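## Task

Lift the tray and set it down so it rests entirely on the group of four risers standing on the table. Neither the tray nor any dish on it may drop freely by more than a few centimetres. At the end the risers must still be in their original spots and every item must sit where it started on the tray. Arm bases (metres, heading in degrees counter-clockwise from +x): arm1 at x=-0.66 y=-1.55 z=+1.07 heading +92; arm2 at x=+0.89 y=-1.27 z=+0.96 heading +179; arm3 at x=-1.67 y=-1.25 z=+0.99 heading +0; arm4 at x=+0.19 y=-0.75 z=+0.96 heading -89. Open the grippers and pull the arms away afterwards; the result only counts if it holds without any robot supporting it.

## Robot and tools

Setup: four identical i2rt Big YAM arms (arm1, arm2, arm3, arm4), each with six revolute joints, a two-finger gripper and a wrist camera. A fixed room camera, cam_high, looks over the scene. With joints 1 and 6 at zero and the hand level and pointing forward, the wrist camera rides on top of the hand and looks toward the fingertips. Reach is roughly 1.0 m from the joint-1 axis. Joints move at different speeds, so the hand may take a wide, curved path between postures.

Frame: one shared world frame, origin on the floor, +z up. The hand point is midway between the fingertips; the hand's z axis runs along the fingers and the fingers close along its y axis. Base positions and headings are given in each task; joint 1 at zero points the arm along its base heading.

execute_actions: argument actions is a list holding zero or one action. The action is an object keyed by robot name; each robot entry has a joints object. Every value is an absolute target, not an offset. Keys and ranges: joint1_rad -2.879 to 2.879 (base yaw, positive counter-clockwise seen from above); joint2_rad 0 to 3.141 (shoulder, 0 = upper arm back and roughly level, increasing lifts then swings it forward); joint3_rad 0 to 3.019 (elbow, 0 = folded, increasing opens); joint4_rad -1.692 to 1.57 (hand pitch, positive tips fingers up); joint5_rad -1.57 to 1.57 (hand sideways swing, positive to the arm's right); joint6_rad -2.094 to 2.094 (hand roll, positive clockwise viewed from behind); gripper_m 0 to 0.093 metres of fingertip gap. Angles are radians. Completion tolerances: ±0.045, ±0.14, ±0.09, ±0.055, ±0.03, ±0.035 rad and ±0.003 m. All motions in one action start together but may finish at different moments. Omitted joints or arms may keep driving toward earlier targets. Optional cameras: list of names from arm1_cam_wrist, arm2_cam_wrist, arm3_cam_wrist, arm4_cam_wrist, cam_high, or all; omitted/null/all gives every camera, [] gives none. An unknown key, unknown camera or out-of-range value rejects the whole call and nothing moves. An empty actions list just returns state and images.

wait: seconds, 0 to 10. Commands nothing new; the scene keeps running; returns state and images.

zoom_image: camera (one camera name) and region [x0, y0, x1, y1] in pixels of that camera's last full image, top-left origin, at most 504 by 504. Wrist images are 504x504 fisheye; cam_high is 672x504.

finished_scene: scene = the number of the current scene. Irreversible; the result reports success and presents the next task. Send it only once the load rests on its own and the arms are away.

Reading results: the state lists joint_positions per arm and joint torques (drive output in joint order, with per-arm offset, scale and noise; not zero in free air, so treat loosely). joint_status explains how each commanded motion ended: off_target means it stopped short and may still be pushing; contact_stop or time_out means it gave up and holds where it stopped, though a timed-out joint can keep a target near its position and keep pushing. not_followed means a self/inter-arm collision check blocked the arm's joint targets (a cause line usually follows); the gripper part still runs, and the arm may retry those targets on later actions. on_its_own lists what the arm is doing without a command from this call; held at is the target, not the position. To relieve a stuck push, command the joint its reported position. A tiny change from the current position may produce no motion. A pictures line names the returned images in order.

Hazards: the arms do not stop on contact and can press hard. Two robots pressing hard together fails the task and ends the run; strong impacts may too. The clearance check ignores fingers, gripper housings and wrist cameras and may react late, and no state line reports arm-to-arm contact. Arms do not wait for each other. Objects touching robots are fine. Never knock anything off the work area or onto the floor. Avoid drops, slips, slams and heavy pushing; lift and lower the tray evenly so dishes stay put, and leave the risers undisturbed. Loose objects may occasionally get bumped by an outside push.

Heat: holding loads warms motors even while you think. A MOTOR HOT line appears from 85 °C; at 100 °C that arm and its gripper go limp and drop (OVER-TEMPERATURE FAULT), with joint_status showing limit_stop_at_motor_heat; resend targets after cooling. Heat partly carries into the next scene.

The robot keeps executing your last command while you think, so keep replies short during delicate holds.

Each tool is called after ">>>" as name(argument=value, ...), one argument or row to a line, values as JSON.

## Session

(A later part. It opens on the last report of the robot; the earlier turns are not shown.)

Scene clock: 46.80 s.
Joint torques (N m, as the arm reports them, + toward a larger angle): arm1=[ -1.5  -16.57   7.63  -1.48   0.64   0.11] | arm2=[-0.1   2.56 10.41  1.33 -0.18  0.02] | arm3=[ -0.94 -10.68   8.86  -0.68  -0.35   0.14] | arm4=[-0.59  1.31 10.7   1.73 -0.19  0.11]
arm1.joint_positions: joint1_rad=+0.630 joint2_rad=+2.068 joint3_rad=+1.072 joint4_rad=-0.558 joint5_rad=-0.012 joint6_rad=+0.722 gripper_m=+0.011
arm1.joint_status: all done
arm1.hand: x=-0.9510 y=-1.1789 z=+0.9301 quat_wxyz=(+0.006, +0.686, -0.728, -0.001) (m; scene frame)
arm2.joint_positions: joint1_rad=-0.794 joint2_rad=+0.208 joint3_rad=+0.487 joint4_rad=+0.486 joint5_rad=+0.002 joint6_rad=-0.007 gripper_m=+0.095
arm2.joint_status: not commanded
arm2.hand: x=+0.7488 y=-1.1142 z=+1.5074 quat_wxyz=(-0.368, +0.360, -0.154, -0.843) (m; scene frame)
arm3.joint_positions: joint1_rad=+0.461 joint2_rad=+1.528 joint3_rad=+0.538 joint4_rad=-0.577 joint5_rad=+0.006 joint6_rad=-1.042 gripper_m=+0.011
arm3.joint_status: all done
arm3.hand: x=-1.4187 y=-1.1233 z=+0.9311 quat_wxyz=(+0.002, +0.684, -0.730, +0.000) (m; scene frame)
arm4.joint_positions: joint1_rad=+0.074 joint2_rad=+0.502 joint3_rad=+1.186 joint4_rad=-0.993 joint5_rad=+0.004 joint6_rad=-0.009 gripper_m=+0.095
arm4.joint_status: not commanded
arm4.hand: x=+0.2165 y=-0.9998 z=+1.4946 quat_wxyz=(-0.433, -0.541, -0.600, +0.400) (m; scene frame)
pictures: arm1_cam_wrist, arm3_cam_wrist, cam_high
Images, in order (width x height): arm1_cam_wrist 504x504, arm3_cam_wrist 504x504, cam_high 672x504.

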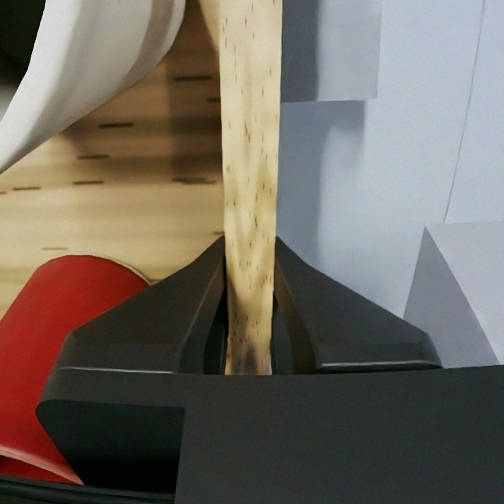

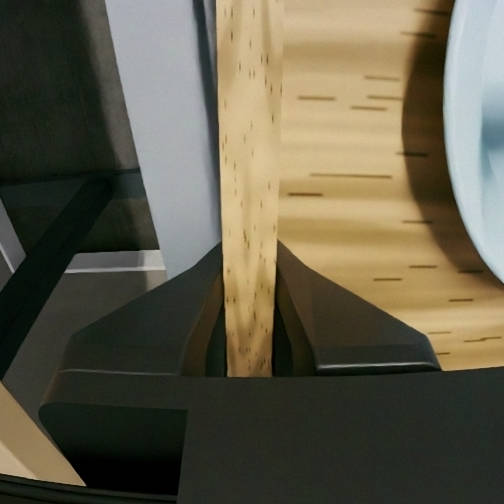

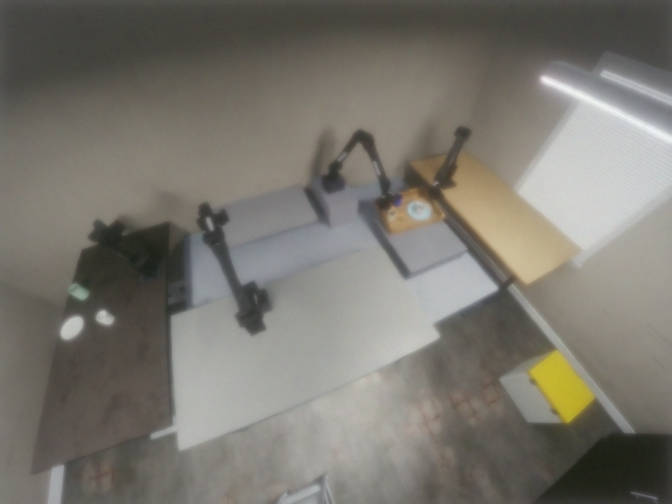

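>>> execute_actions(
  actions=[
    {"arm1":{"joints":{"joint4_rad":-0.50,"joint5_rad":0.07}},"arm3":{"joints":{"joint4_rad":-0.54,"joint5_rad":-0.10}}},
  ],
  cameras=["arm3_cam_wrist"],
)

>>> execute_actions(
  actions=[
    {"arm1":{"joints":{"joint1_rad":0.531,"joint2_rad":2.125,"joint3_rad":1.275,"joint4_rad":-0.605,"joint5_rad":0.062,"joint6_rad":0.612}},"arm3":{"joints":{"joint1_rad":0.621,"joint2_rad":1.574,"joint3_rad":0.68,"joint4_rad":-0.56,"joint5_rad":-0.09,"joint6_rad":-0.901}}},
  ],
  cameras=["arm1_cam_wrist","arm3_cam_wrist"],
)

Scene clock: 49.50 s.
Joint torques (N m, as the arm reports them, + toward a larger angle): arm1=[ -1.83 -18.17   7.61   0.06   1.46   0.03] | arm2=[-0.2   2.55 10.38  1.31 -0.17  0.02] | arm3=[ -0.85 -10.83   8.84   0.74  -0.99   0.1 ] | arm4=[-0.68  1.58 10.72  1.78 -0.18  0.12]
arm1.joint_positions: joint1_rad=+0.634 joint2_rad=+2.079 joint3_rad=+1.072 joint4_rad=-0.502 joint5_rad=+0.043 joint6_rad=+0.730 gripper_m=+0.011
arm1.joint_status: all done
arm1.hand: x=-0.9519 y=-1.1658 z=+0.9255 quat_wxyz=(-0.023, +0.684, -0.729, -0.021) (m; scene frame)
arm2.joint_positions: joint1_rad=-0.794 joint2_rad=+0.208 joint3_rad=+0.487 joint4_rad=+0.486 joint5_rad=+0.002 joint6_rad=-0.007 gripper_m=+0.095
arm2.joint_status: not commanded
arm2.hand: x=+0.7488 y=-1.1142 z=+1.5074 quat_wxyz=(-0.368, +0.360, -0.154, -0.843) (m; scene frame)
arm3.joint_positions: joint1_rad=+0.458 joint2_rad=+1.528 joint3_rad=+0.538 joint4_rad=-0.547 joint5_rad=-0.082 joint6_rad=-1.038 gripper_m=+0.011
arm3.joint_status: all done
arm3.hand: x=-1.4184 y=-1.1075 z=+0.9316 quat_wxyz=(-0.025, +0.681, -0.731, -0.038) (m; scene frame)
arm4.joint_positions: joint1_rad=+0.074 joint2_rad=+0.502 joint3_rad=+1.186 joint4_rad=-0.993 joint5_rad=+0.004 joint6_rad=-0.009 gripper_m=+0.095
arm4.joint_status: not commanded
arm4.hand: x=+0.2165 y=-0.9998 z=+1.4946 quat_wxyz=(-0.433, -0.541, -0.600, +0.400) (m; scene frame)
pictures: arm3_cam_wrist
Images, in order (width x height): arm3_cam_wrist 504x504.

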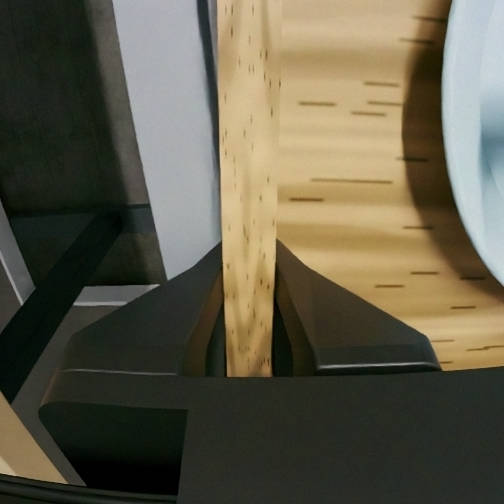

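Scene clock: 50.50 s.
Joint torques (N m, as the arm reports them, + toward a larger angle): arm1=[ -1.12 -19.     9.37  -0.98   1.33   0.03] | arm2=[-0.27  2.49 10.38  1.35 -0.18  0.02] | arm3=[ -0.57 -14.13   8.77  -0.08  -0.85   0.05] | arm4=[-0.9   1.7  10.69  1.78 -0.18  0.14]
arm1.joint_positions: joint1_rad=+0.536 joint2_rad=+2.166 joint3_rad=+1.240 joint4_rad=-0.579 joint5_rad=+0.037 joint6_rad=+0.612 gripper_m=+0.011
arm1.joint_status: all done
arm1.hand: x=-0.9409 y=-1.0960 z=+0.9202 quat_wxyz=(-0.024, +0.690, -0.723, -0.021) (m; scene frame)
arm2.joint_positions: joint1_rad=-0.794 joint2_rad=+0.208 joint3_rad=+0.487 joint4_rad=+0.486 joint5_rad=+0.002 joint6_rad=-0.007 gripper_m=+0.095
arm2.joint_status: not commanded
arm2.hand: x=+0.7488 y=-1.1142 z=+1.5074 quat_wxyz=(-0.368, +0.360, -0.154, -0.843) (m; scene frame)
arm3.joint_positions: joint1_rad=+0.619 joint2_rad=+1.615 joint3_rad=+0.642 joint4_rad=-0.549 joint5_rad=-0.075 joint6_rad=-0.897 gripper_m=+0.011
arm3.joint_status: all done
arm3.hand: x=-1.4094 y=-1.0448 z=+0.9296 quat_wxyz=(-0.027, +0.688, -0.724, -0.037) (m; scene frame)
arm4.joint_positions: joint1_rad=+0.074 joint2_rad=+0.502 joint3_rad=+1.186 joint4_rad=-0.993 joint5_rad=+0.004 joint6_rad=-0.009 gripper_m=+0.095
arm4.joint_status: not commanded
arm4.hand: x=+0.2165 y=-0.9998 z=+1.4946 quat_wxyz=(-0.433, -0.541, -0.600, +0.400) (m; scene frame)
pictures: arm1_cam_wrist, arm3_cam_wrist
Images, in order (width x height): arm1_cam_wrist 504x504, arm3_cam_wrist 504x504.

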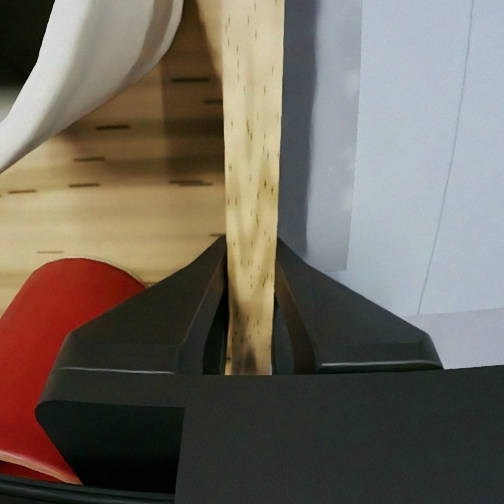

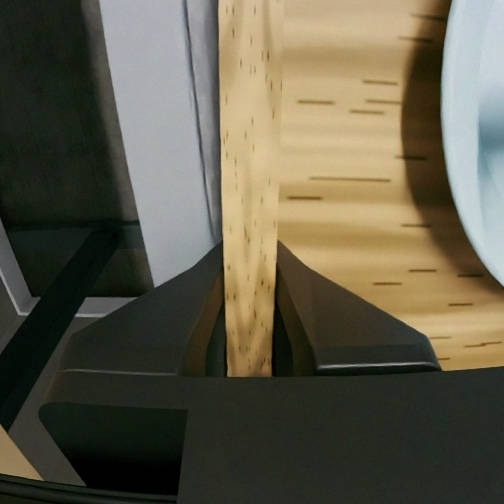

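>>> execute_actions(
  actions=[
    {"arm1":{"joints":{"joint1_rad":0.457,"joint2_rad":2.205,"joint3_rad":1.495,"joint4_rad":-0.705,"joint5_rad":0.062,"joint6_rad":0.515}},"arm3":{"joints":{"joint1_rad":0.747,"joint2_rad":1.645,"joint3_rad":0.795,"joint4_rad":-0.585,"joint5_rad":-0.085,"joint6_rad":-0.798}}},
  ],
  cameras=["arm3_cam_wrist"],
)

>>> execute_actions(
  actions=[
    {"arm1":{"joints":{"joint1_rad":0.41,"joint2_rad":2.295,"joint3_rad":1.695,"joint4_rad":-0.805,"joint5_rad":0.058,"joint6_rad":0.447}},"arm3":{"joints":{"joint1_rad":0.824,"joint2_rad":1.71,"joint3_rad":0.895,"joint4_rad":-0.615,"joint5_rad":-0.08,"joint6_rad":-0.742}}},
  ],
  cameras=["arm1_cam_wrist","arm3_cam_wrist","cam_high"],
)

Scene clock: 51.70 s.
Joint torques (N m, as the arm reports them, + toward a larger angle): arm1=[ -1.9  -20.81  12.18  -0.76   1.42  -0.02] | arm2=[-0.19  2.5  10.39  1.34 -0.18  0.03] | arm3=[ -0.5  -15.75   9.81  -0.13  -0.83   0.04] | arm4=[-0.73  1.84 10.67  1.72 -0.17  0.12]
arm1.joint_positions: joint1_rad=+0.466 joint2_rad=+2.257 joint3_rad=+1.439 joint4_rad=-0.680 joint5_rad=+0.035 joint6_rad=+0.520 gripper_m=+0.011
arm1.joint_status: all done
arm1.hand: x=-0.9360 y=-1.0274 z=+0.9205 quat_wxyz=(-0.026, +0.698, -0.715, -0.023) (m; scene frame)
arm2.joint_positions: joint1_rad=-0.794 joint2_rad=+0.208 joint3_rad=+0.487 joint4_rad=+0.486 joint5_rad=+0.002 joint6_rad=-0.007 gripper_m=+0.095
arm2.joint_status: not commanded
arm2.hand: x=+0.7488 y=-1.1142 z=+1.5074 quat_wxyz=(-0.368, +0.360, -0.154, -0.843) (m; scene frame)
arm3.joint_positions: joint1_rad=+0.743 joint2_rad=+1.690 joint3_rad=+0.748 joint4_rad=-0.570 joint5_rad=-0.071 joint6_rad=-0.796 gripper_m=+0.011
arm3.joint_status: all done
arm3.hand: x=-1.4070 y=-0.9873 z=+0.9290 quat_wxyz=(-0.027, +0.697, -0.716, -0.038) (m; scene frame)
arm4.joint_positions: joint1_rad=+0.074 joint2_rad=+0.502 joint3_rad=+1.186 joint4_rad=-0.993 joint5_rad=+0.004 joint6_rad=-0.009 gripper_m=+0.095
arm4.joint_status: not commanded
arm4.hand: x=+0.2165 y=-0.9998 z=+1.4946 quat_wxyz=(-0.433, -0.541, -0.600, +0.400) (m; scene frame)
pictures: arm3_cam_wrist
Images, in order (width x height): arm3_cam_wrist 504x504.

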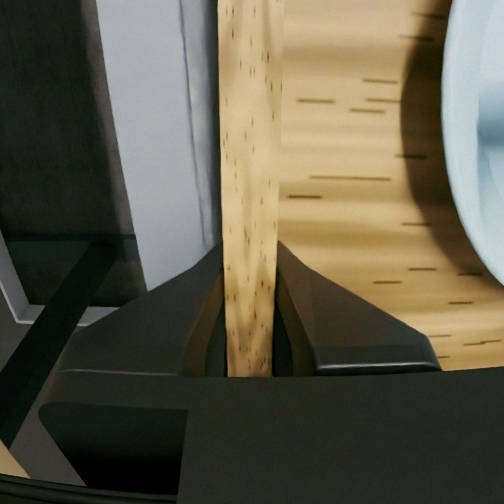

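Scene clock: 52.67 s.
Joint torques (N m, as the arm reports them, + toward a larger angle): arm1=[ -2.01 -22.21  14.19  -0.96   1.21  -0.02] | arm2=[-0.17  2.44 10.39  1.31 -0.17  0.02] | arm3=[ -0.51 -17.43  10.83  -0.35  -0.67   0.11] | arm4=[-0.41  1.68 10.74  1.75 -0.19  0.13]
arm1.joint_positions: joint1_rad=+0.422 joint2_rad=+2.344 joint3_rad=+1.625 joint4_rad=-0.778 joint5_rad=+0.035 joint6_rad=+0.455 gripper_m=+0.011
arm1.joint_status: all done
arm1.hand: x=-0.9333 y=-0.9733 z=+0.9207 quat_wxyz=(-0.028, +0.706, -0.707, -0.021) (m; scene frame)
arm2.joint_positions: joint1_rad=-0.794 joint2_rad=+0.208 joint3_rad=+0.487 joint4_rad=+0.486 joint5_rad=+0.002 joint6_rad=-0.007 gripper_m=+0.095
arm2.joint_status: not commanded
arm2.hand: x=+0.7488 y=-1.1142 z=+1.5074 quat_wxyz=(-0.368, +0.360, -0.154, -0.843) (m; scene frame)
arm3.joint_positions: joint1_rad=+0.819 joint2_rad=+1.756 joint3_rad=+0.839 joint4_rad=-0.596 joint5_rad=-0.069 joint6_rad=-0.744 gripper_m=+0.011
arm3.joint_status: all done
arm3.hand: x=-1.4062 y=-0.9453 z=+0.9262 quat_wxyz=(-0.024, +0.705, -0.708, -0.039) (m; scene frame)
arm4.joint_positions: joint1_rad=+0.074 joint2_rad=+0.502 joint3_rad=+1.186 joint4_rad=-0.993 joint5_rad=+0.004 joint6_rad=-0.009 gripper_m=+0.095
arm4.joint_status: not commanded
arm4.hand: x=+0.2165 y=-0.9998 z=+1.4946 quat_wxyz=(-0.433, -0.541, -0.600, +0.400) (m; scene frame)
pictures: arm1_cam_wrist, arm3_cam_wrist, cam_high
Images, in order (width x height): arm1_cam_wrist 504x504, arm3_cam_wrist 504x504, cam_high 672x504.

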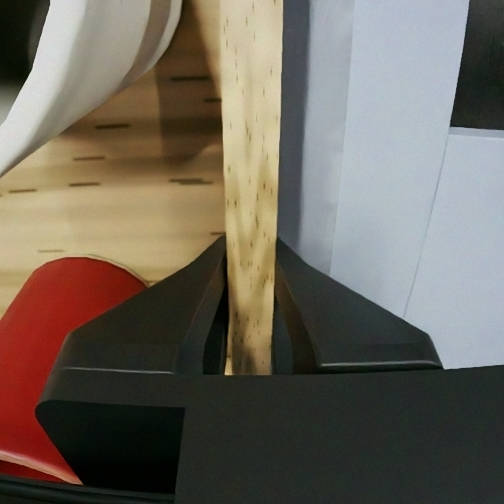

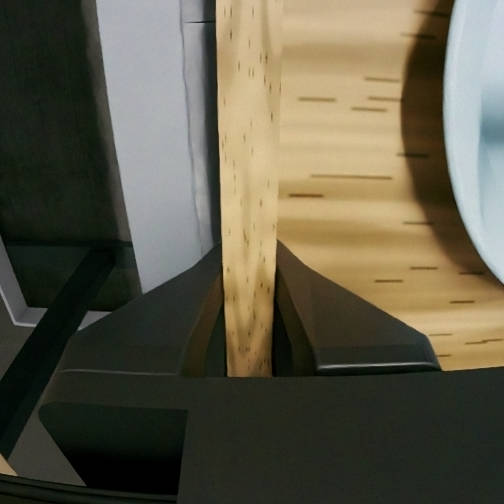

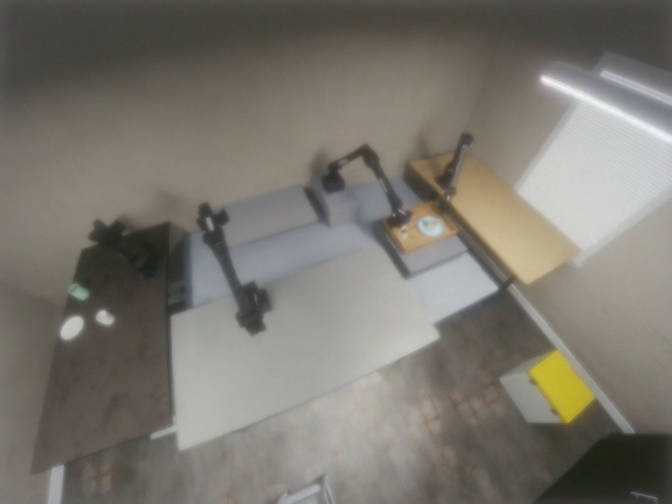

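>>> execute_actions(
  actions=[
    {"arm1":{"joints":{"joint1_rad":0.40,"joint2_rad":2.345,"joint4_rad":-0.735}},"arm3":{"joints":{"joint1_rad":0.805,"joint2_rad":1.80,"joint4_rad":-0.505}}},
  ],
  cameras=["arm1_cam_wrist","arm3_cam_wrist"],
)

Scene clock: 54.97 s.
Joint torques (N m, as the arm reports them, + toward a larger angle): arm1=[ -2.53 -20.09  14.08   0.7    0.49  -0.03] | arm2=[-0.22  2.53 10.42  1.33 -0.18  0.02] | arm3=[ -1.45 -16.71  10.21   1.1   -0.33   0.17] | arm4=[-0.61  1.39 10.71  1.73 -0.17  0.12]
arm1.joint_positions: joint1_rad=+0.419 joint2_rad=+2.361 joint3_rad=+1.626 joint4_rad=-0.751 joint5_rad=+0.050 joint6_rad=+0.451 gripper_m=+0.011
arm1.joint_status: all done
arm1.hand: x=-0.9300 y=-0.9692 z=+0.9110 quat_wxyz=(-0.037, +0.706, -0.707, -0.024) (m; scene frame)
arm2.joint_positions: joint1_rad=-0.794 joint2_rad=+0.208 joint3_rad=+0.487 joint4_rad=+0.486 joint5_rad=+0.002 joint6_rad=-0.007 gripper_m=+0.095
arm2.joint_status: not commanded
arm2.hand: x=+0.7488 y=-1.1142 z=+1.5074 quat_wxyz=(-0.368, +0.360, -0.154, -0.843) (m; scene frame)
arm3.joint_positions: joint1_rad=+0.814 joint2_rad=+1.832 joint3_rad=+0.839 joint4_rad=-0.515 joint5_rad=-0.076 joint6_rad=-0.750 gripper_m=+0.011
arm3.joint_status: all done
arm3.hand: x=-1.4027 y=-0.9422 z=+0.8985 quat_wxyz=(-0.027, +0.705, -0.707, -0.042) (m; scene frame)
arm4.joint_positions: joint1_rad=+0.074 joint2_rad=+0.502 joint3_rad=+1.186 joint4_rad=-0.993 joint5_rad=+0.004 joint6_rad=-0.009 gripper_m=+0.095
arm4.joint_status: not commanded
arm4.hand: x=+0.2165 y=-0.9998 z=+1.4946 quat_wxyz=(-0.433, -0.541, -0.600, +0.400) (m; scene frame)
pictures: arm1_cam_wrist, arm3_cam_wrist
Images, in order (width x height): arm1_cam_wrist 504x504, arm3_cam_wrist 504x504.

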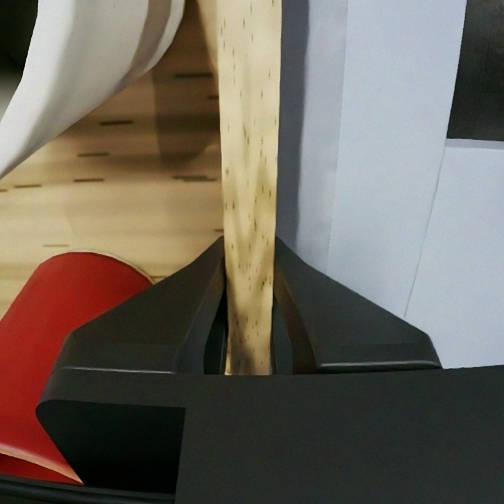

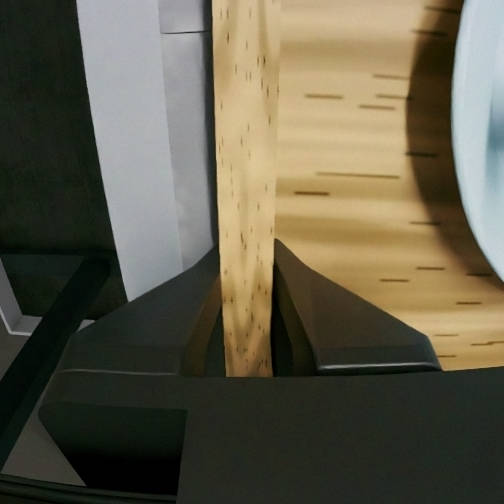

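>>> execute_actions(
  actions=[
    {"arm1":{"joints":{"joint2_rad":2.40,"joint4_rad":-0.72}},"arm3":{"joints":{"joint2_rad":1.84,"joint4_rad":-0.48}}},
  ],
  cameras=["arm1_cam_wrist","arm3_cam_wrist"],
)

Scene clock: 55.67 s.
Joint torques (N m, as the arm reports them, + toward a larger angle): arm1=[ -3.21 -16.41  13.89   1.23   0.49   0.  ] | arm2=[-0.17  2.54 10.45  1.32 -0.18  0.02] | arm3=[ -1.56 -13.32  10.19   1.99  -0.32   0.18] | arm4=[-0.68  1.38 10.66  1.73 -0.18  0.14]
arm1.joint_positions: joint1_rad=+0.417 joint2_rad=+2.365 joint3_rad=+1.628 joint4_rad=-0.751 joint5_rad=+0.050 joint6_rad=+0.449 gripper_m=+0.011
arm1.joint_status: all done
arm1.hand: x=-0.9293 y=-0.9688 z=+0.9095 quat_wxyz=(-0.037, +0.706, -0.707, -0.023) (m; scene frame)
arm2.joint_positions: joint1_rad=-0.794 joint2_rad=+0.208 joint3_rad=+0.487 joint4_rad=+0.486 joint5_rad=+0.002 joint6_rad=-0.007 gripper_m=+0.095
arm2.joint_status: not commanded
arm2.hand: x=+0.7488 y=-1.1142 z=+1.5074 quat_wxyz=(-0.368, +0.360, -0.154, -0.843) (m; scene frame)
arm3.joint_positions: joint1_rad=+0.814 joint2_rad=+1.832 joint3_rad=+0.839 joint4_rad=-0.510 joint5_rad=-0.076 joint6_rad=-0.750 gripper_m=+0.011
arm3.joint_status: all done
arm3.hand: x=-1.4018 y=-0.9413 z=+0.8984 quat_wxyz=(-0.030, +0.705, -0.707, -0.043) (m; scene frame)
arm4.joint_positions: joint1_rad=+0.074 joint2_rad=+0.502 joint3_rad=+1.186 joint4_rad=-0.993 joint5_rad=+0.004 joint6_rad=-0.009 gripper_m=+0.095
arm4.joint_status: not commanded
arm4.hand: x=+0.2165 y=-0.9998 z=+1.4946 quat_wxyz=(-0.433, -0.541, -0.600, +0.400) (m; scene frame)
pictures: arm1_cam_wrist, arm3_cam_wrist
Images, in order (width x height): arm1_cam_wrist 504x504, arm3_cam_wrist 504x504.

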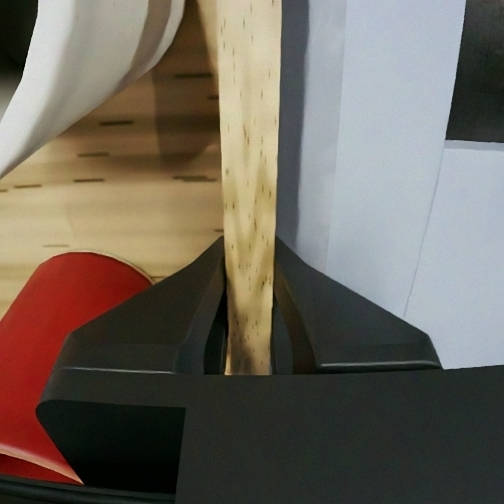

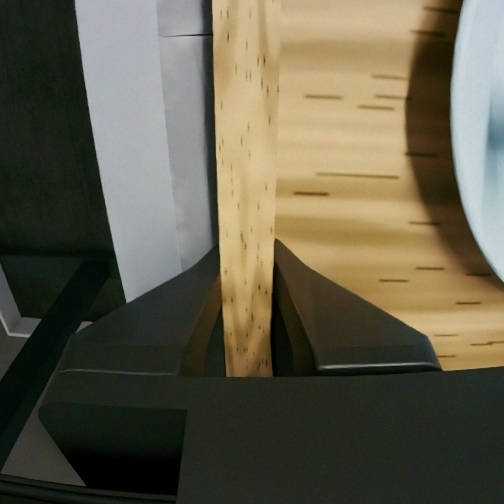

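>>> execute_actions(
  actions=[
    {"arm1":{"joints":{"joint1_rad":0.417,"joint2_rad":2.365,"joint3_rad":1.66,"joint4_rad":-0.751,"gripper_m":0.04}},"arm3":{"joints":{"joint1_rad":0.814,"joint2_rad":1.82,"joint3_rad":0.865,"joint4_rad":-0.51,"gripper_m":0.04}}},
  ],
  cameras=[],
)

>>> execute_actions(
  actions=[
    {"arm1":{"joints":{"joint2_rad":2.27,"joint4_rad":-0.85}},"arm3":{"joints":{"joint2_rad":1.70,"joint4_rad":-0.64}}},
  ],
  cameras=["arm1_cam_wrist","arm3_cam_wrist"],
)

Scene clock: 56.43 s.
Joint torques (N m, as the arm reports them, + toward a larger angle): arm1=[ -1.36 -18.9   10.45   0.1    0.18  -0.01] | arm2=[-0.27  2.54 10.37  1.31 -0.17  0.01] | arm3=[ -1.49 -14.02   7.47   0.5   -0.24   0.17] | arm4=[-0.66  1.38 10.71  1.73 -0.17  0.13]
arm1.joint_positions: joint1_rad=+0.417 joint2_rad=+2.365 joint3_rad=+1.629 joint4_rad=-0.751 joint5_rad=+0.056 joint6_rad=+0.449 gripper_m=+0.040
arm1.joint_status: all done
arm1.hand: x=-0.9286 y=-0.9679 z=+0.9099 quat_wxyz=(-0.040, +0.706, -0.707, -0.023) (m; scene frame)
arm2.joint_positions: joint1_rad=-0.794 joint2_rad=+0.208 joint3_rad=+0.487 joint4_rad=+0.486 joint5_rad=+0.002 joint6_rad=-0.007 gripper_m=+0.095
arm2.joint_status: not commanded
arm2.hand: x=+0.7488 y=-1.1142 z=+1.5074 quat_wxyz=(-0.368, +0.360, -0.154, -0.843) (m; scene frame)
arm3.joint_positions: joint1_rad=+0.814 joint2_rad=+1.831 joint3_rad=+0.842 joint4_rad=-0.510 joint5_rad=-0.078 joint6_rad=-0.750 gripper_m=+0.040
arm3.joint_status: all done
arm3.hand: x=-1.4010 y=-0.9399 z=+0.8994 quat_wxyz=(-0.031, +0.705, -0.707, -0.044) (m; scene frame)
arm4.joint_positions: joint1_rad=+0.074 joint2_rad=+0.502 joint3_rad=+1.186 joint4_rad=-0.993 joint5_rad=+0.004 joint6_rad=-0.009 gripper_m=+0.095
arm4.joint_status: not commanded
arm4.hand: x=+0.2165 y=-0.9998 z=+1.4946 quat_wxyz=(-0.433, -0.541, -0.600, +0.400) (m; scene frame)
pictures: none
No camera images: the call's "cameras" was empty. Leave "cameras" out to get every camera's image.

Scene clock: 57.47 s.
Joint torques (N m, as the arm reports them, + toward a larger angle): arm1=[ -1.11 -19.75  10.86  -0.47   0.21   0.01] | arm2=[-0.21  2.35 10.39  1.35 -0.17  0.02] | arm3=[ -0.86 -11.59   8.65   0.1   -0.23   0.17] | arm4=[-0.77  1.31 10.73  1.73 -0.18  0.12]
arm1.joint_positions: joint1_rad=+0.417 joint2_rad=+2.281 joint3_rad=+1.629 joint4_rad=-0.836 joint5_rad=+0.056 joint6_rad=+0.449 gripper_m=+0.040
arm1.joint_status: all done
arm1.hand: x=-0.9295 y=-0.9664 z=+0.9604 quat_wxyz=(-0.040, +0.706, -0.707, -0.023) (m; scene frame)
arm2.joint_positions: joint1_rad=-0.794 joint2_rad=+0.208 joint3_rad=+0.487 joint4_rad=+0.486 joint5_rad=+0.002 joint6_rad=-0.007 gripper_m=+0.095
arm2.joint_status: not commanded
arm2.hand: x=+0.7488 y=-1.1142 z=+1.5074 quat_wxyz=(-0.368, +0.360, -0.154, -0.843) (m; scene frame)
arm3.joint_positions: joint1_rad=+0.814 joint2_rad=+1.688 joint3_rad=+0.842 joint4_rad=-0.627 joint5_rad=-0.078 joint6_rad=-0.749 gripper_m=+0.040
arm3.joint_status: all done
arm3.hand: x=-1.4017 y=-0.9412 z=+0.9528 quat_wxyz=(-0.044, +0.705, -0.706, -0.044) (m; scene frame)
arm4.joint_positions: joint1_rad=+0.074 joint2_rad=+0.502 joint3_rad=+1.186 joint4_rad=-0.993 joint5_rad=+0.004 joint6_rad=-0.009 gripper_m=+0.095
arm4.joint_status: not commanded
arm4.hand: x=+0.2165 y=-0.9998 z=+1.4946 quat_wxyz=(-0.433, -0.541, -0.600, +0.400) (m; scene frame)
pictures: arm1_cam_wrist, arm3_cam_wrist
Images, in order (width x height): arm1_cam_wrist 504x504, arm3_cam_wrist 504x504.

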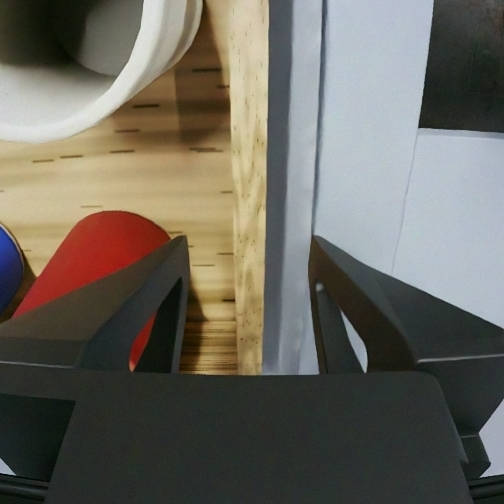

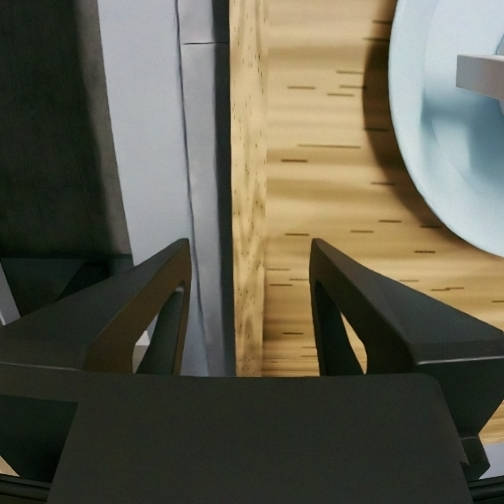

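>>> execute_actions(
  actions=[
    {"arm1":{"joints":{"joint2_rad":1.9,"joint4_rad":-1.2}},"arm3":{"joints":{"joint2_rad":1.2,"joint4_rad":-1.15}}},
  ],
  cameras=[],
)

>>> execute_actions(
  actions=[
    {"arm1":{"joints":{"joint1_rad":-0.3,"joint2_rad":0.8,"joint3_rad":1.2,"joint5_rad":0}},"arm3":{"joints":{"joint1_rad":0.6,"joint2_rad":1.5,"joint3_rad":1.8,"joint4_rad":-1.15,"joint5_rad":0,"joint6_rad":0,"gripper_m":0.093}}},
  ],
  cameras=["arm3_cam_wrist"],
)

Scene clock: 59.03 s.
Joint torques (N m, as the arm reports them, + toward a larger angle): arm1=[ -1.36 -14.74  11.39  -0.28   0.16   0.  ] | arm2=[-0.19  2.47 10.39  1.36 -0.17  0.01] | arm3=[-0.84 -5.88 11.72  0.09 -0.22  0.17] | arm4=[-0.96  1.37 10.68  1.87 -0.16  0.13]
arm1.joint_positions: joint1_rad=+0.417 joint2_rad=+1.873 joint3_rad=+1.648 joint4_rad=-1.185 joint5_rad=+0.056 joint6_rad=+0.449 gripper_m=+0.040
arm1.joint_status: all done
arm1.hand: x=-0.9174 y=-0.9935 z=+1.2076 quat_wxyz=(-0.052, +0.704, -0.706, -0.059) (m; scene frame)
arm2.joint_positions: joint1_rad=-0.794 joint2_rad=+0.208 joint3_rad=+0.487 joint4_rad=+0.486 joint5_rad=+0.002 joint6_rad=-0.007 gripper_m=+0.095
arm2.joint_status: not commanded
arm2.hand: x=+0.7488 y=-1.1142 z=+1.5074 quat_wxyz=(-0.368, +0.360, -0.154, -0.843) (m; scene frame)
arm3.joint_positions: joint1_rad=+0.814 joint2_rad=+1.186 joint3_rad=+0.842 joint4_rad=-1.137 joint5_rad=-0.078 joint6_rad=-0.749 gripper_m=+0.040
arm3.joint_status: all done
arm3.hand: x=-1.4594 y=-1.0043 z=+1.1186 quat_wxyz=(-0.040, +0.705, -0.707, -0.044) (m; scene frame)
arm4.joint_positions: joint1_rad=+0.074 joint2_rad=+0.502 joint3_rad=+1.186 joint4_rad=-0.993 joint5_rad=+0.004 joint6_rad=-0.009 gripper_m=+0.095
arm4.joint_status: not commanded
arm4.hand: x=+0.2165 y=-0.9998 z=+1.4946 quat_wxyz=(-0.433, -0.541, -0.600, +0.400) (m; scene frame)
pictures: none
No camera images: the call's "cameras" was empty. Leave "cameras" out to get every camera's image.

Scene clock: 60.73 s.
Joint torques (N m, as the arm reports them, + toward a larger angle): arm1=[-2.09 -8.44 10.98  0.69 -0.02 -0.01] | arm2=[-0.08  2.53 10.4   1.3  -0.18  0.01] | arm3=[ -0.23 -14.16  13.97   1.52   0.03   0.18] | arm4=[-0.74  1.53 10.72  1.72 -0.19  0.13]
arm1.joint_positions: joint1_rad=-0.292 joint2_rad=+0.866 joint3_rad=+1.201 joint4_rad=-1.190 joint5_rad=+0.002 joint6_rad=+0.449 gripper_m=+0.040
arm1.joint_status: all done
arm1.hand: x=-0.5729 y=-1.2070 z=+1.4723 quat_wxyz=(-0.225, +0.393, -0.852, -0.262) (m; scene frame)
arm2.joint_positions: joint1_rad=-0.794 joint2_rad=+0.208 joint3_rad=+0.487 joint4_rad=+0.486 joint5_rad=+0.002 joint6_rad=-0.007 gripper_m=+0.095
arm2.joint_status: not commanded
arm2.hand: x=+0.7488 y=-1.1142 z=+1.5074 quat_wxyz=(-0.368, +0.360, -0.154, -0.843) (m; scene frame)
arm3.joint_positions: joint1_rad=+0.592 joint2_rad=+1.483 joint3_rad=+1.769 joint4_rad=-1.143 joint5_rad=+0.000 joint6_rad=-0.008 gripper_m=+0.093
arm3.joint_status: all done
arm3.hand: x=-1.1852 y=-0.9228 z=+1.4175 quat_wxyz=(-0.330, +0.277, -0.896, -0.103) (m; scene frame)
arm4.joint_positions: joint1_rad=+0.074 joint2_rad=+0.502 joint3_rad=+1.186 joint4_rad=-0.993 joint5_rad=+0.004 joint6_rad=-0.009 gripper_m=+0.095
arm4.joint_status: not commanded
arm4.hand: x=+0.2165 y=-0.9998 z=+1.4946 quat_wxyz=(-0.433, -0.541, -0.600, +0.400) (m; scene frame)
pictures: arm3_cam_wrist
Images, in order (width x height): arm3_cam_wrist 504x504.

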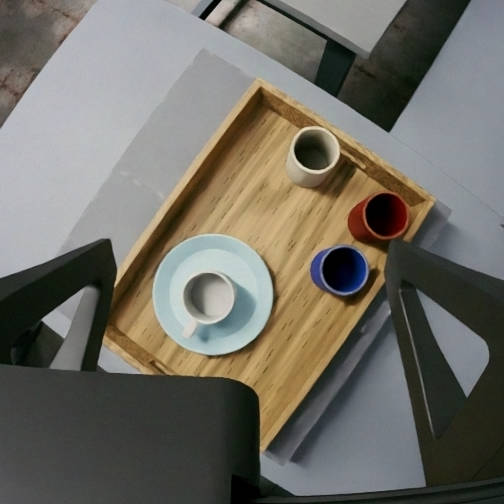

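>>> execute_actions(
  actions=[
    {"arm3":{"joints":{"joint1_rad":0.848,"joint2_rad":2.07,"joint3_rad":1.67,"joint4_rad":-1.134,"joint6_rad":-0.72,"gripper_m":0.09}}},
  ],
  cameras=["arm3_cam_wrist"],
)

Scene clock: 62.90 s.
Joint torques (N m, as the arm reports them, + toward a larger angle): arm1=[-1.92 -8.82 10.98  0.54 -0.06 -0.01] | arm2=[-0.38  2.54 10.4   1.33 -0.17  0.01] | arm3=[ -0.96 -22.36  11.41   0.69  -0.03   0.05] | arm4=[-0.93  1.6  10.73  1.69 -0.2   0.14]
arm1.joint_positions: joint1_rad=-0.292 joint2_rad=+0.866 joint3_rad=+1.201 joint4_rad=-1.190 joint5_rad=+0.002 joint6_rad=+0.449 gripper_m=+0.040
arm1.joint_status: not commanded
arm1.hand: x=-0.5729 y=-1.2070 z=+1.4723 quat_wxyz=(-0.225, +0.393, -0.852, -0.262) (m; scene frame)
arm2.joint_positions: joint1_rad=-0.794 joint2_rad=+0.208 joint3_rad=+0.487 joint4_rad=+0.486 joint5_rad=+0.002 joint6_rad=-0.007 gripper_m=+0.095
arm2.joint_status: not commanded
arm2.hand: x=+0.7488 y=-1.1142 z=+1.5074 quat_wxyz=(-0.368, +0.360, -0.154, -0.843) (m; scene frame)
arm3.joint_positions: joint1_rad=+0.849 joint2_rad=+2.073 joint3_rad=+1.642 joint4_rad=-1.140 joint5_rad=-0.001 joint6_rad=-0.712 gripper_m=+0.090
arm3.joint_status: all done
arm3.hand: x=-1.2704 y=-0.7897 z=+1.0077 quat_wxyz=(+0.003, +0.705, -0.709, -0.004) (m; scene frame)
arm4.joint_positions: joint1_rad=+0.074 joint2_rad=+0.502 joint3_rad=+1.186 joint4_rad=-0.993 joint5_rad=+0.004 joint6_rad=-0.009 gripper_m=+0.095
arm4.joint_status: not commanded
arm4.hand: x=+0.2165 y=-0.9998 z=+1.4946 quat_wxyz=(-0.433, -0.541, -0.600, +0.400) (m; scene frame)
pictures: arm3_cam_wrist
Images, in order (width x height): arm3_cam_wrist 504x504.

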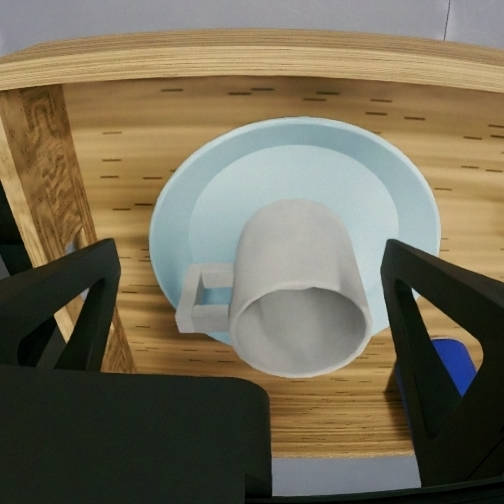

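>>> execute_actions(
  actions=[
    {"arm3":{"joints":{"joint1_rad":0.834,"joint2_rad":2.205,"joint3_rad":1.75,"joint4_rad":-1.07,"joint6_rad":-0.735}}},
  ],
  cameras=["arm3_cam_wrist"],
)

Scene clock: 64.33 s.
Joint torques (N m, as the arm reports them, + toward a larger angle): arm1=[-1.69 -8.11 11.03  0.65 -0.03 -0.03] | arm2=[-0.11  2.45 10.4   1.33 -0.18  0.03] | arm3=[ -1.44 -22.71  10.8    0.89  -0.02   0.01] | arm4=[-0.66  1.6  10.64  1.77 -0.19  0.12]
arm1.joint_positions: joint1_rad=-0.292 joint2_rad=+0.866 joint3_rad=+1.201 joint4_rad=-1.190 joint5_rad=+0.002 joint6_rad=+0.449 gripper_m=+0.040
arm1.joint_status: not commanded
arm1.hand: x=-0.5729 y=-1.2070 z=+1.4723 quat_wxyz=(-0.225, +0.393, -0.852, -0.262) (m; scene frame)
arm2.joint_positions: joint1_rad=-0.794 joint2_rad=+0.208 joint3_rad=+0.487 joint4_rad=+0.486 joint5_rad=+0.002 joint6_rad=-0.007 gripper_m=+0.095
arm2.joint_status: not commanded
arm2.hand: x=+0.7488 y=-1.1142 z=+1.5074 quat_wxyz=(-0.368, +0.360, -0.154, -0.843) (m; scene frame)
arm3.joint_positions: joint1_rad=+0.843 joint2_rad=+2.184 joint3_rad=+1.726 joint4_rad=-1.078 joint5_rad=-0.001 joint6_rad=-0.728 gripper_m=+0.090
arm3.joint_status: all done
arm3.hand: x=-1.2443 y=-0.7659 z=+0.9690 quat_wxyz=(-0.014, +0.708, -0.706, -0.005) (m; scene frame)
arm4.joint_positions: joint1_rad=+0.074 joint2_rad=+0.502 joint3_rad=+1.186 joint4_rad=-0.993 joint5_rad=+0.004 joint6_rad=-0.009 gripper_m=+0.095
arm4.joint_status: not commanded
arm4.hand: x=+0.2165 y=-0.9998 z=+1.4946 quat_wxyz=(-0.433, -0.541, -0.600, +0.400) (m; scene frame)
pictures: arm3_cam_wrist
Images, in order (width x height): arm3_cam_wrist 504x504.

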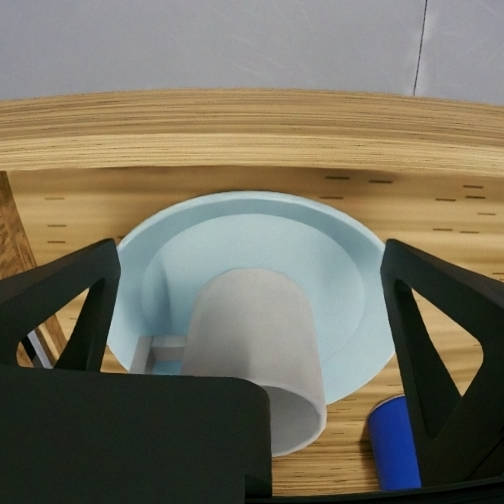

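>>> execute_actions(
  actions=[
    {"arm3":{"joints":{"joint1_rad":0.815,"joint2_rad":2.225,"joint3_rad":1.70,"joint4_rad":-1.04,"joint6_rad":-0.75}}},
  ],
  cameras=["arm3_cam_wrist"],
)

Scene clock: 65.30 s.
Joint torques (N m, as the arm reports them, + toward a larger angle): arm1=[-1.94 -8.27 11.11  0.61 -0.04 -0.02] | arm2=[-0.39  2.51 10.38  1.3  -0.18  0.02] | arm3=[ -0.87 -20.38   8.86   1.16  -0.03  -0.01] | arm4=[-1.04  1.43 10.63  1.78 -0.17  0.11]
arm1.joint_positions: joint1_rad=-0.292 joint2_rad=+0.866 joint3_rad=+1.201 joint4_rad=-1.190 joint5_rad=+0.002 joint6_rad=+0.449 gripper_m=+0.040
arm1.joint_status: not commanded
arm1.hand: x=-0.5729 y=-1.2070 z=+1.4723 quat_wxyz=(-0.225, +0.393, -0.852, -0.262) (m; scene frame)
arm2.joint_positions: joint1_rad=-0.794 joint2_rad=+0.208 joint3_rad=+0.487 joint4_rad=+0.486 joint5_rad=+0.002 joint6_rad=-0.007 gripper_m=+0.095
arm2.joint_status: not commanded
arm2.hand: x=+0.7488 y=-1.1142 z=+1.5074 quat_wxyz=(-0.368, +0.360, -0.154, -0.843) (m; scene frame)
arm3.joint_positions: joint1_rad=+0.818 joint2_rad=+2.188 joint3_rad=+1.703 joint4_rad=-1.054 joint5_rad=-0.001 joint6_rad=-0.742 gripper_m=+0.090
arm3.joint_status: all done
arm3.hand: x=-1.2353 y=-0.7796 z=+0.9587 quat_wxyz=(-0.013, +0.704, -0.710, -0.005) (m; scene frame)
arm4.joint_positions: joint1_rad=+0.074 joint2_rad=+0.502 joint3_rad=+1.186 joint4_rad=-0.993 joint5_rad=+0.004 joint6_rad=-0.009 gripper_m=+0.095
arm4.joint_status: not commanded
arm4.hand: x=+0.2165 y=-0.9998 z=+1.4946 quat_wxyz=(-0.433, -0.541, -0.600, +0.400) (m; scene frame)
pictures: arm3_cam_wrist
Images, in order (width x height): arm3_cam_wrist 504x504.

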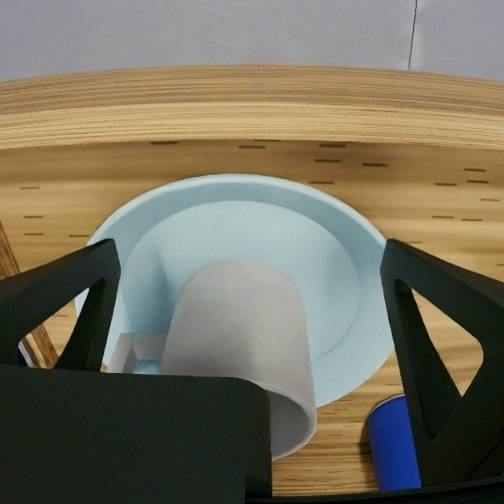

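>>> execute_actions(
  actions=[
    {"arm3":{"joints":{"joint2_rad":2.26}}},
  ],
  cameras=[],
)

>>> execute_actions(
  actions=[
    {"arm3":{"joints":{"joint2_rad":2.305,"joint4_rad":-1.0}}},
  ],
  cameras=["arm3_cam_wrist"],
)

Scene clock: 66.20 s.
Joint torques (N m, as the arm reports them, + toward a larger angle): arm1=[-1.82 -8.12 11.05  0.66 -0.03 -0.01] | arm2=[-0.28  2.57 10.39  1.29 -0.18  0.01] | arm3=[ -1.07 -21.17   8.27   1.13  -0.03   0.02] | arm4=[-0.77  1.65 10.68  1.71 -0.17  0.1 ]
arm1.joint_positions: joint1_rad=-0.292 joint2_rad=+0.866 joint3_rad=+1.201 joint4_rad=-1.190 joint5_rad=+0.002 joint6_rad=+0.449 gripper_m=+0.040
arm1.joint_status: not commanded
arm1.hand: x=-0.5729 y=-1.2070 z=+1.4723 quat_wxyz=(-0.225, +0.393, -0.852, -0.262) (m; scene frame)
arm2.joint_positions: joint1_rad=-0.794 joint2_rad=+0.208 joint3_rad=+0.487 joint4_rad=+0.486 joint5_rad=+0.002 joint6_rad=-0.007 gripper_m=+0.095
arm2.joint_status: not commanded
arm2.hand: x=+0.7488 y=-1.1142 z=+1.5074 quat_wxyz=(-0.368, +0.360, -0.154, -0.843) (m; scene frame)
arm3.joint_positions: joint1_rad=+0.818 joint2_rad=+2.231 joint3_rad=+1.703 joint4_rad=-1.053 joint5_rad=-0.001 joint6_rad=-0.742 gripper_m=+0.090
arm3.joint_status: all done
arm3.hand: x=-1.2404 y=-0.7847 z=+0.9324 quat_wxyz=(+0.008, +0.704, -0.710, -0.004) (m; scene frame)
arm4.joint_positions: joint1_rad=+0.074 joint2_rad=+0.502 joint3_rad=+1.186 joint4_rad=-0.993 joint5_rad=+0.004 joint6_rad=-0.009 gripper_m=+0.095
arm4.joint_status: not commanded
arm4.hand: x=+0.2165 y=-0.9998 z=+1.4946 quat_wxyz=(-0.433, -0.541, -0.600, +0.400) (m; scene frame)
pictures: none
No camera images: the call's "cameras" was empty. Leave "cameras" out to get every camera's image.

Scene clock: 67.00 s.
Joint torques (N m, as the arm reports them, + toward a larger angle): arm1=[-1.88 -8.83 11.05  0.66 -0.06  0.  ] | arm2=[-0.34  2.61 10.42  1.31 -0.17  0.02] | arm3=[ -0.83 -21.8    7.84   0.97  -0.03   0.02] | arm4=[-0.58  1.57 10.64  1.72 -0.16  0.13]
arm1.joint_positions: joint1_rad=-0.292 joint2_rad=+0.866 joint3_rad=+1.201 joint4_rad=-1.190 joint5_rad=+0.002 joint6_rad=+0.449 gripper_m=+0.040
arm1.joint_status: not commanded
arm1.hand: x=-0.5729 y=-1.2070 z=+1.4723 quat_wxyz=(-0.225, +0.393, -0.852, -0.262) (m; scene frame)
arm2.joint_positions: joint1_rad=-0.794 joint2_rad=+0.208 joint3_rad=+0.487 joint4_rad=+0.486 joint5_rad=+0.002 joint6_rad=-0.007 gripper_m=+0.095
arm2.joint_status: not commanded
arm2.hand: x=+0.7488 y=-1.1142 z=+1.5074 quat_wxyz=(-0.368, +0.360, -0.154, -0.843) (m; scene frame)
arm3.joint_positions: joint1_rad=+0.818 joint2_rad=+2.276 joint3_rad=+1.703 joint4_rad=-1.013 joint5_rad=-0.001 joint6_rad=-0.743 gripper_m=+0.090
arm3.joint_status: all done
arm3.hand: x=-1.2398 y=-0.7839 z=+0.9049 quat_wxyz=(+0.011, +0.705, -0.710, -0.004) (m; scene frame)
arm4.joint_positions: joint1_rad=+0.074 joint2_rad=+0.502 joint3_rad=+1.186 joint4_rad=-0.993 joint5_rad=+0.004 joint6_rad=-0.009 gripper_m=+0.095
arm4.joint_status: not commanded
arm4.hand: x=+0.2165 y=-0.9998 z=+1.4946 quat_wxyz=(-0.433, -0.541, -0.600, +0.400) (m; scene frame)
pictures: arm3_cam_wrist
Images, in order (width x height): arm3_cam_wrist 504x504.

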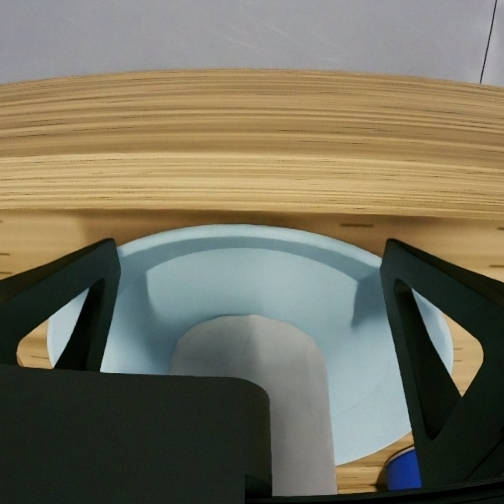

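>>> execute_actions(
  actions=[
    {"arm3":{"joints":{"joint2_rad":2.335,"joint4_rad":-0.965}}},
  ],
  cameras=["arm3_cam_wrist"],
)

Scene clock: 67.63 s.
Joint torques (N m, as the arm reports them, + toward a larger angle): arm1=[-2.07 -8.46 11.05  0.69 -0.03 -0.05] | arm2=[-0.3   2.42 10.39  1.32 -0.18  0.02] | arm3=[ -1.08 -19.84   8.07   1.32   0.02   0.03] | arm4=[-0.64  1.64 10.71  1.83 -0.18  0.12]
arm1.joint_positions: joint1_rad=-0.292 joint2_rad=+0.866 joint3_rad=+1.201 joint4_rad=-1.190 joint5_rad=+0.002 joint6_rad=+0.449 gripper_m=+0.040
arm1.joint_status: not commanded
arm1.hand: x=-0.5729 y=-1.2070 z=+1.4723 quat_wxyz=(-0.225, +0.393, -0.852, -0.262) (m; scene frame)
arm2.joint_positions: joint1_rad=-0.794 joint2_rad=+0.208 joint3_rad=+0.487 joint4_rad=+0.486 joint5_rad=+0.002 joint6_rad=-0.007 gripper_m=+0.095
arm2.joint_status: not commanded
arm2.hand: x=+0.7488 y=-1.1142 z=+1.5074 quat_wxyz=(-0.368, +0.360, -0.154, -0.843) (m; scene frame)
arm3.joint_positions: joint1_rad=+0.818 joint2_rad=+2.284 joint3_rad=+1.703 joint4_rad=-0.983 joint5_rad=-0.002 joint6_rad=-0.744 gripper_m=+0.090
arm3.joint_status: all done
arm3.hand: x=-1.2363 y=-0.7797 z=+0.8999 quat_wxyz=(+0.000, +0.705, -0.709, -0.005) (m; scene frame)
arm4.joint_positions: joint1_rad=+0.074 joint2_rad=+0.502 joint3_rad=+1.186 joint4_rad=-0.993 joint5_rad=+0.004 joint6_rad=-0.009 gripper_m=+0.095
arm4.joint_status: not commanded
arm4.hand: x=+0.2165 y=-0.9998 z=+1.4946 quat_wxyz=(-0.433, -0.541, -0.600, +0.400) (m; scene frame)
pictures: arm3_cam_wrist
Images, in order (width x height): arm3_cam_wrist 504x504.

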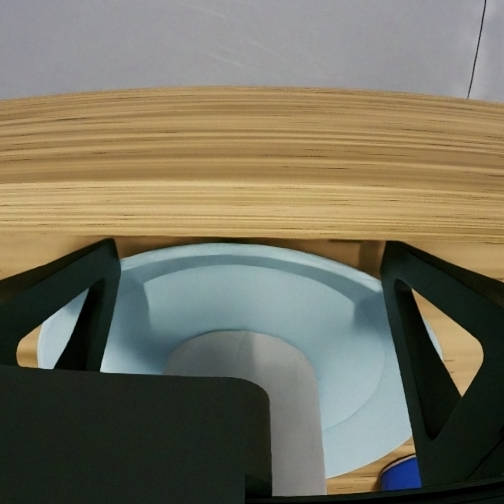

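>>> execute_actions(
  actions=[
    {"arm3":{"joints":{"joint1_rad":0.79,"joint2_rad":2.235,"joint3_rad":1.61,"joint4_rad":-0.93,"joint6_rad":-0.775}}},
  ],
  cameras=["arm3_cam_wrist"],
)

Scene clock: 68.70 s.
Joint torques (N m, as the arm reports them, + toward a larger angle): arm1=[-1.83 -8.32 10.93  0.57 -0.04 -0.02] | arm2=[-0.19  2.54 10.42  1.32 -0.17  0.02] | arm3=[ -1.54 -24.07   7.31   0.76   0.06   0.04] | arm4=[-0.47  1.59 10.73  1.73 -0.16  0.11]
arm1.joint_positions: joint1_rad=-0.292 joint2_rad=+0.866 joint3_rad=+1.201 joint4_rad=-1.190 joint5_rad=+0.002 joint6_rad=+0.449 gripper_m=+0.040
arm1.joint_status: not commanded
arm1.hand: x=-0.5729 y=-1.2070 z=+1.4723 quat_wxyz=(-0.225, +0.393, -0.852, -0.262) (m; scene frame)
arm2.joint_positions: joint1_rad=-0.794 joint2_rad=+0.208 joint3_rad=+0.487 joint4_rad=+0.486 joint5_rad=+0.002 joint6_rad=-0.007 gripper_m=+0.095
arm2.joint_status: not commanded
arm2.hand: x=+0.7488 y=-1.1142 z=+1.5074 quat_wxyz=(-0.368, +0.360, -0.154, -0.843) (m; scene frame)
arm3.joint_positions: joint1_rad=+0.799 joint2_rad=+2.240 joint3_rad=+1.620 joint4_rad=-0.937 joint5_rad=-0.003 joint6_rad=-0.770 gripper_m=+0.090
arm3.joint_status: all done
arm3.hand: x=-1.2394 y=-0.8006 z=+0.9006 quat_wxyz=(-0.004, +0.707, -0.707, -0.005) (m; scene frame)
arm4.joint_positions: joint1_rad=+0.074 joint2_rad=+0.502 joint3_rad=+1.186 joint4_rad=-0.993 joint5_rad=+0.004 joint6_rad=-0.009 gripper_m=+0.095
arm4.joint_status: not commanded
arm4.hand: x=+0.2165 y=-0.9998 z=+1.4946 quat_wxyz=(-0.433, -0.541, -0.600, +0.400) (m; scene frame)
pictures: arm3_cam_wrist
Images, in order (width x height): arm3_cam_wrist 504x504.

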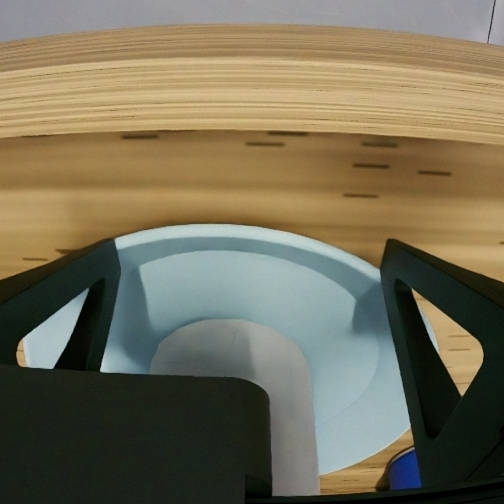

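>>> execute_actions(
  actions=[
    {"arm3":{"joints":{"joint1_rad":0.768,"joint2_rad":2.19,"joint3_rad":1.525,"joint4_rad":-0.89,"joint6_rad":-0.795}}},
  ],
  cameras=["arm3_cam_wrist"],
)

>>> execute_actions(
  actions=[
    {"arm3":{"joints":{"joint2_rad":2.10,"joint3_rad":1.57,"joint4_rad":-0.98}}},
  ],
  cameras=[],
)

>>> execute_actions(
  actions=[
    {"arm3":{"joints":{"joint1_rad":0.6,"joint2_rad":1.5,"joint3_rad":1.8,"joint4_rad":-1.15,"joint6_rad":0}}},
  ],
  cameras=["arm3_cam_wrist"],
)

Scene clock: 69.67 s.
Joint torques (N m, as the arm reports them, + toward a larger angle): arm1=[-1.8  -8.55 10.99  0.63 -0.07 -0.03] | arm2=[-0.25  2.63 10.43  1.3  -0.17  0.01] | arm3=[ -1.26 -22.43   7.63   1.02   0.03   0.01] | arm4=[-0.69  1.57 10.72  1.69 -0.17  0.13]
arm1.joint_positions: joint1_rad=-0.292 joint2_rad=+0.866 joint3_rad=+1.201 joint4_rad=-1.190 joint5_rad=+0.002 joint6_rad=+0.449 gripper_m=+0.040
arm1.joint_status: not commanded
arm1.hand: x=-0.5729 y=-1.2070 z=+1.4723 quat_wxyz=(-0.225, +0.393, -0.852, -0.262) (m; scene frame)
arm2.joint_positions: joint1_rad=-0.794 joint2_rad=+0.208 joint3_rad=+0.487 joint4_rad=+0.486 joint5_rad=+0.002 joint6_rad=-0.007 gripper_m=+0.095
arm2.joint_status: not commanded
arm2.hand: x=+0.7488 y=-1.1142 z=+1.5074 quat_wxyz=(-0.368, +0.360, -0.154, -0.843) (m; scene frame)
arm3.joint_positions: joint1_rad=+0.771 joint2_rad=+2.192 joint3_rad=+1.527 joint4_rad=-0.902 joint5_rad=-0.002 joint6_rad=-0.787 gripper_m=+0.090
arm3.joint_status: all done
arm3.hand: x=-1.2453 y=-0.8309 z=+0.9000 quat_wxyz=(+0.001, +0.704, -0.711, -0.004) (m; scene frame)
arm4.joint_positions: joint1_rad=+0.074 joint2_rad=+0.502 joint3_rad=+1.186 joint4_rad=-0.993 joint5_rad=+0.004 joint6_rad=-0.009 gripper_m=+0.095
arm4.joint_status: not commanded
arm4.hand: x=+0.2165 y=-0.9998 z=+1.4946 quat_wxyz=(-0.433, -0.541, -0.600, +0.400) (m; scene frame)
pictures: arm3_cam_wrist
Images, in order (width x height): arm3_cam_wrist 504x504.

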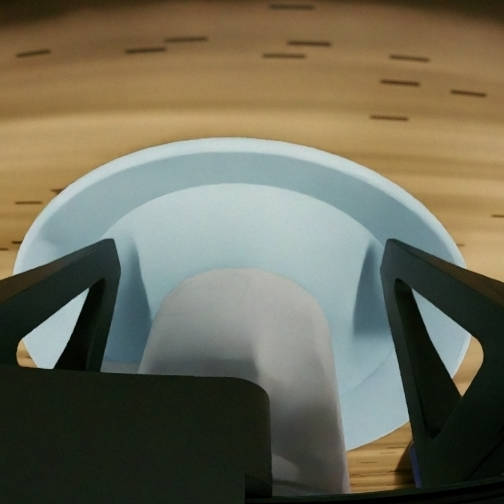

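Scene clock: 70.70 s.
Joint torques (N m, as the arm reports them, + toward a larger angle): arm1=[-1.85 -8.2  11.04  0.6   0.   -0.02] | arm2=[-0.24  2.49 10.42  1.29 -0.18  0.02] | arm3=[ -0.99 -21.57  11.05  -0.04   0.03   0.01] | arm4=[-0.81  1.61 10.66  1.75 -0.18  0.13]
arm1.joint_positions: joint1_rad=-0.292 joint2_rad=+0.866 joint3_rad=+1.201 joint4_rad=-1.190 joint5_rad=+0.002 joint6_rad=+0.449 gripper_m=+0.040
arm1.joint_status: not commanded
arm1.hand: x=-0.5729 y=-1.2070 z=+1.4723 quat_wxyz=(-0.225, +0.393, -0.852, -0.262) (m; scene frame)
arm2.joint_positions: joint1_rad=-0.794 joint2_rad=+0.208 joint3_rad=+0.487 joint4_rad=+0.486 joint5_rad=+0.002 joint6_rad=-0.007 gripper_m=+0.095
arm2.joint_status: not commanded
arm2.hand: x=+0.7488 y=-1.1142 z=+1.5074 quat_wxyz=(-0.368, +0.360, -0.154, -0.843) (m; scene frame)
arm3.joint_positions: joint1_rad=+0.771 joint2_rad=+2.090 joint3_rad=+1.543 joint4_rad=-0.968 joint5_rad=-0.002 joint6_rad=-0.788 gripper_m=+0.090
arm3.joint_status: all done
arm3.hand: x=-1.2376 y=-0.8240 z=+0.9643 quat_wxyz=(-0.025, +0.703, -0.710, -0.004) (m; scene frame)
arm4.joint_positions: joint1_rad=+0.074 joint2_rad=+0.502 joint3_rad=+1.186 joint4_rad=-0.993 joint5_rad=+0.004 joint6_rad=-0.009 gripper_m=+0.095
arm4.joint_status: not commanded
arm4.hand: x=+0.2165 y=-0.9998 z=+1.4946 quat_wxyz=(-0.433, -0.541, -0.600, +0.400) (m; scene frame)
pictures: none
No camera images: the call's "cameras" was empty. Leave "cameras" out to get every camera's image.

Scene clock: 72.43 s.
Joint torques (N m, as the arm reports them, + toward a larger angle): arm1=[-2.17 -8.72 11.    0.74 -0.04  0.  ] | arm2=[-0.2   2.53 10.39  1.35 -0.17  0.03] | arm3=[ -0.74 -14.7   11.87   1.24  -0.03   0.22] | arm4=[-0.86  1.71 10.68  1.74 -0.16  0.12]
arm1.joint_positions: joint1_rad=-0.292 joint2_rad=+0.866 joint3_rad=+1.201 joint4_rad=-1.190 joint5_rad=+0.002 joint6_rad=+0.449 gripper_m=+0.040
arm1.joint_status: not commanded
arm1.hand: x=-0.5729 y=-1.2070 z=+1.4723 quat_wxyz=(-0.225, +0.393, -0.852, -0.262) (m; scene frame)
arm2.joint_positions: joint1_rad=-0.794 joint2_rad=+0.208 joint3_rad=+0.487 joint4_rad=+0.486 joint5_rad=+0.002 joint6_rad=-0.007 gripper_m=+0.095
arm2.joint_status: not commanded
arm2.hand: x=+0.7488 y=-1.1142 z=+1.5074 quat_wxyz=(-0.368, +0.360, -0.154, -0.843) (m; scene frame)
arm3.joint_positions: joint1_rad=+0.601 joint2_rad=+1.502 joint3_rad=+1.791 joint4_rad=-1.137 joint5_rad=+0.001 joint6_rad=-0.008 gripper_m=+0.090
arm3.joint_status: all done
arm3.hand: x=-1.1807 y=-0.9136 z=+1.4193 quat_wxyz=(-0.334, +0.281, -0.894, -0.105) (m; scene frame)
arm4.joint_positions: joint1_rad=+0.074 joint2_rad=+0.502 joint3_rad=+1.186 joint4_rad=-0.993 joint5_rad=+0.004 joint6_rad=-0.009 gripper_m=+0.095
arm4.joint_status: not commanded
arm4.hand: x=+0.2165 y=-0.9998 z=+1.4946 quat_wxyz=(-0.433, -0.541, -0.600, +0.400) (m; scene frame)
pictures: arm3_cam_wrist
Images, in order (width x height): arm3_cam_wrist 504x504.

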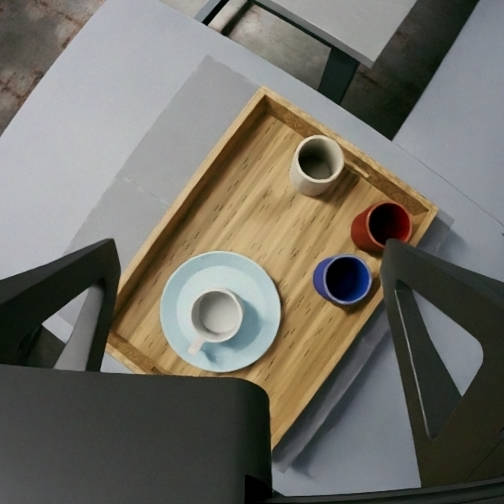

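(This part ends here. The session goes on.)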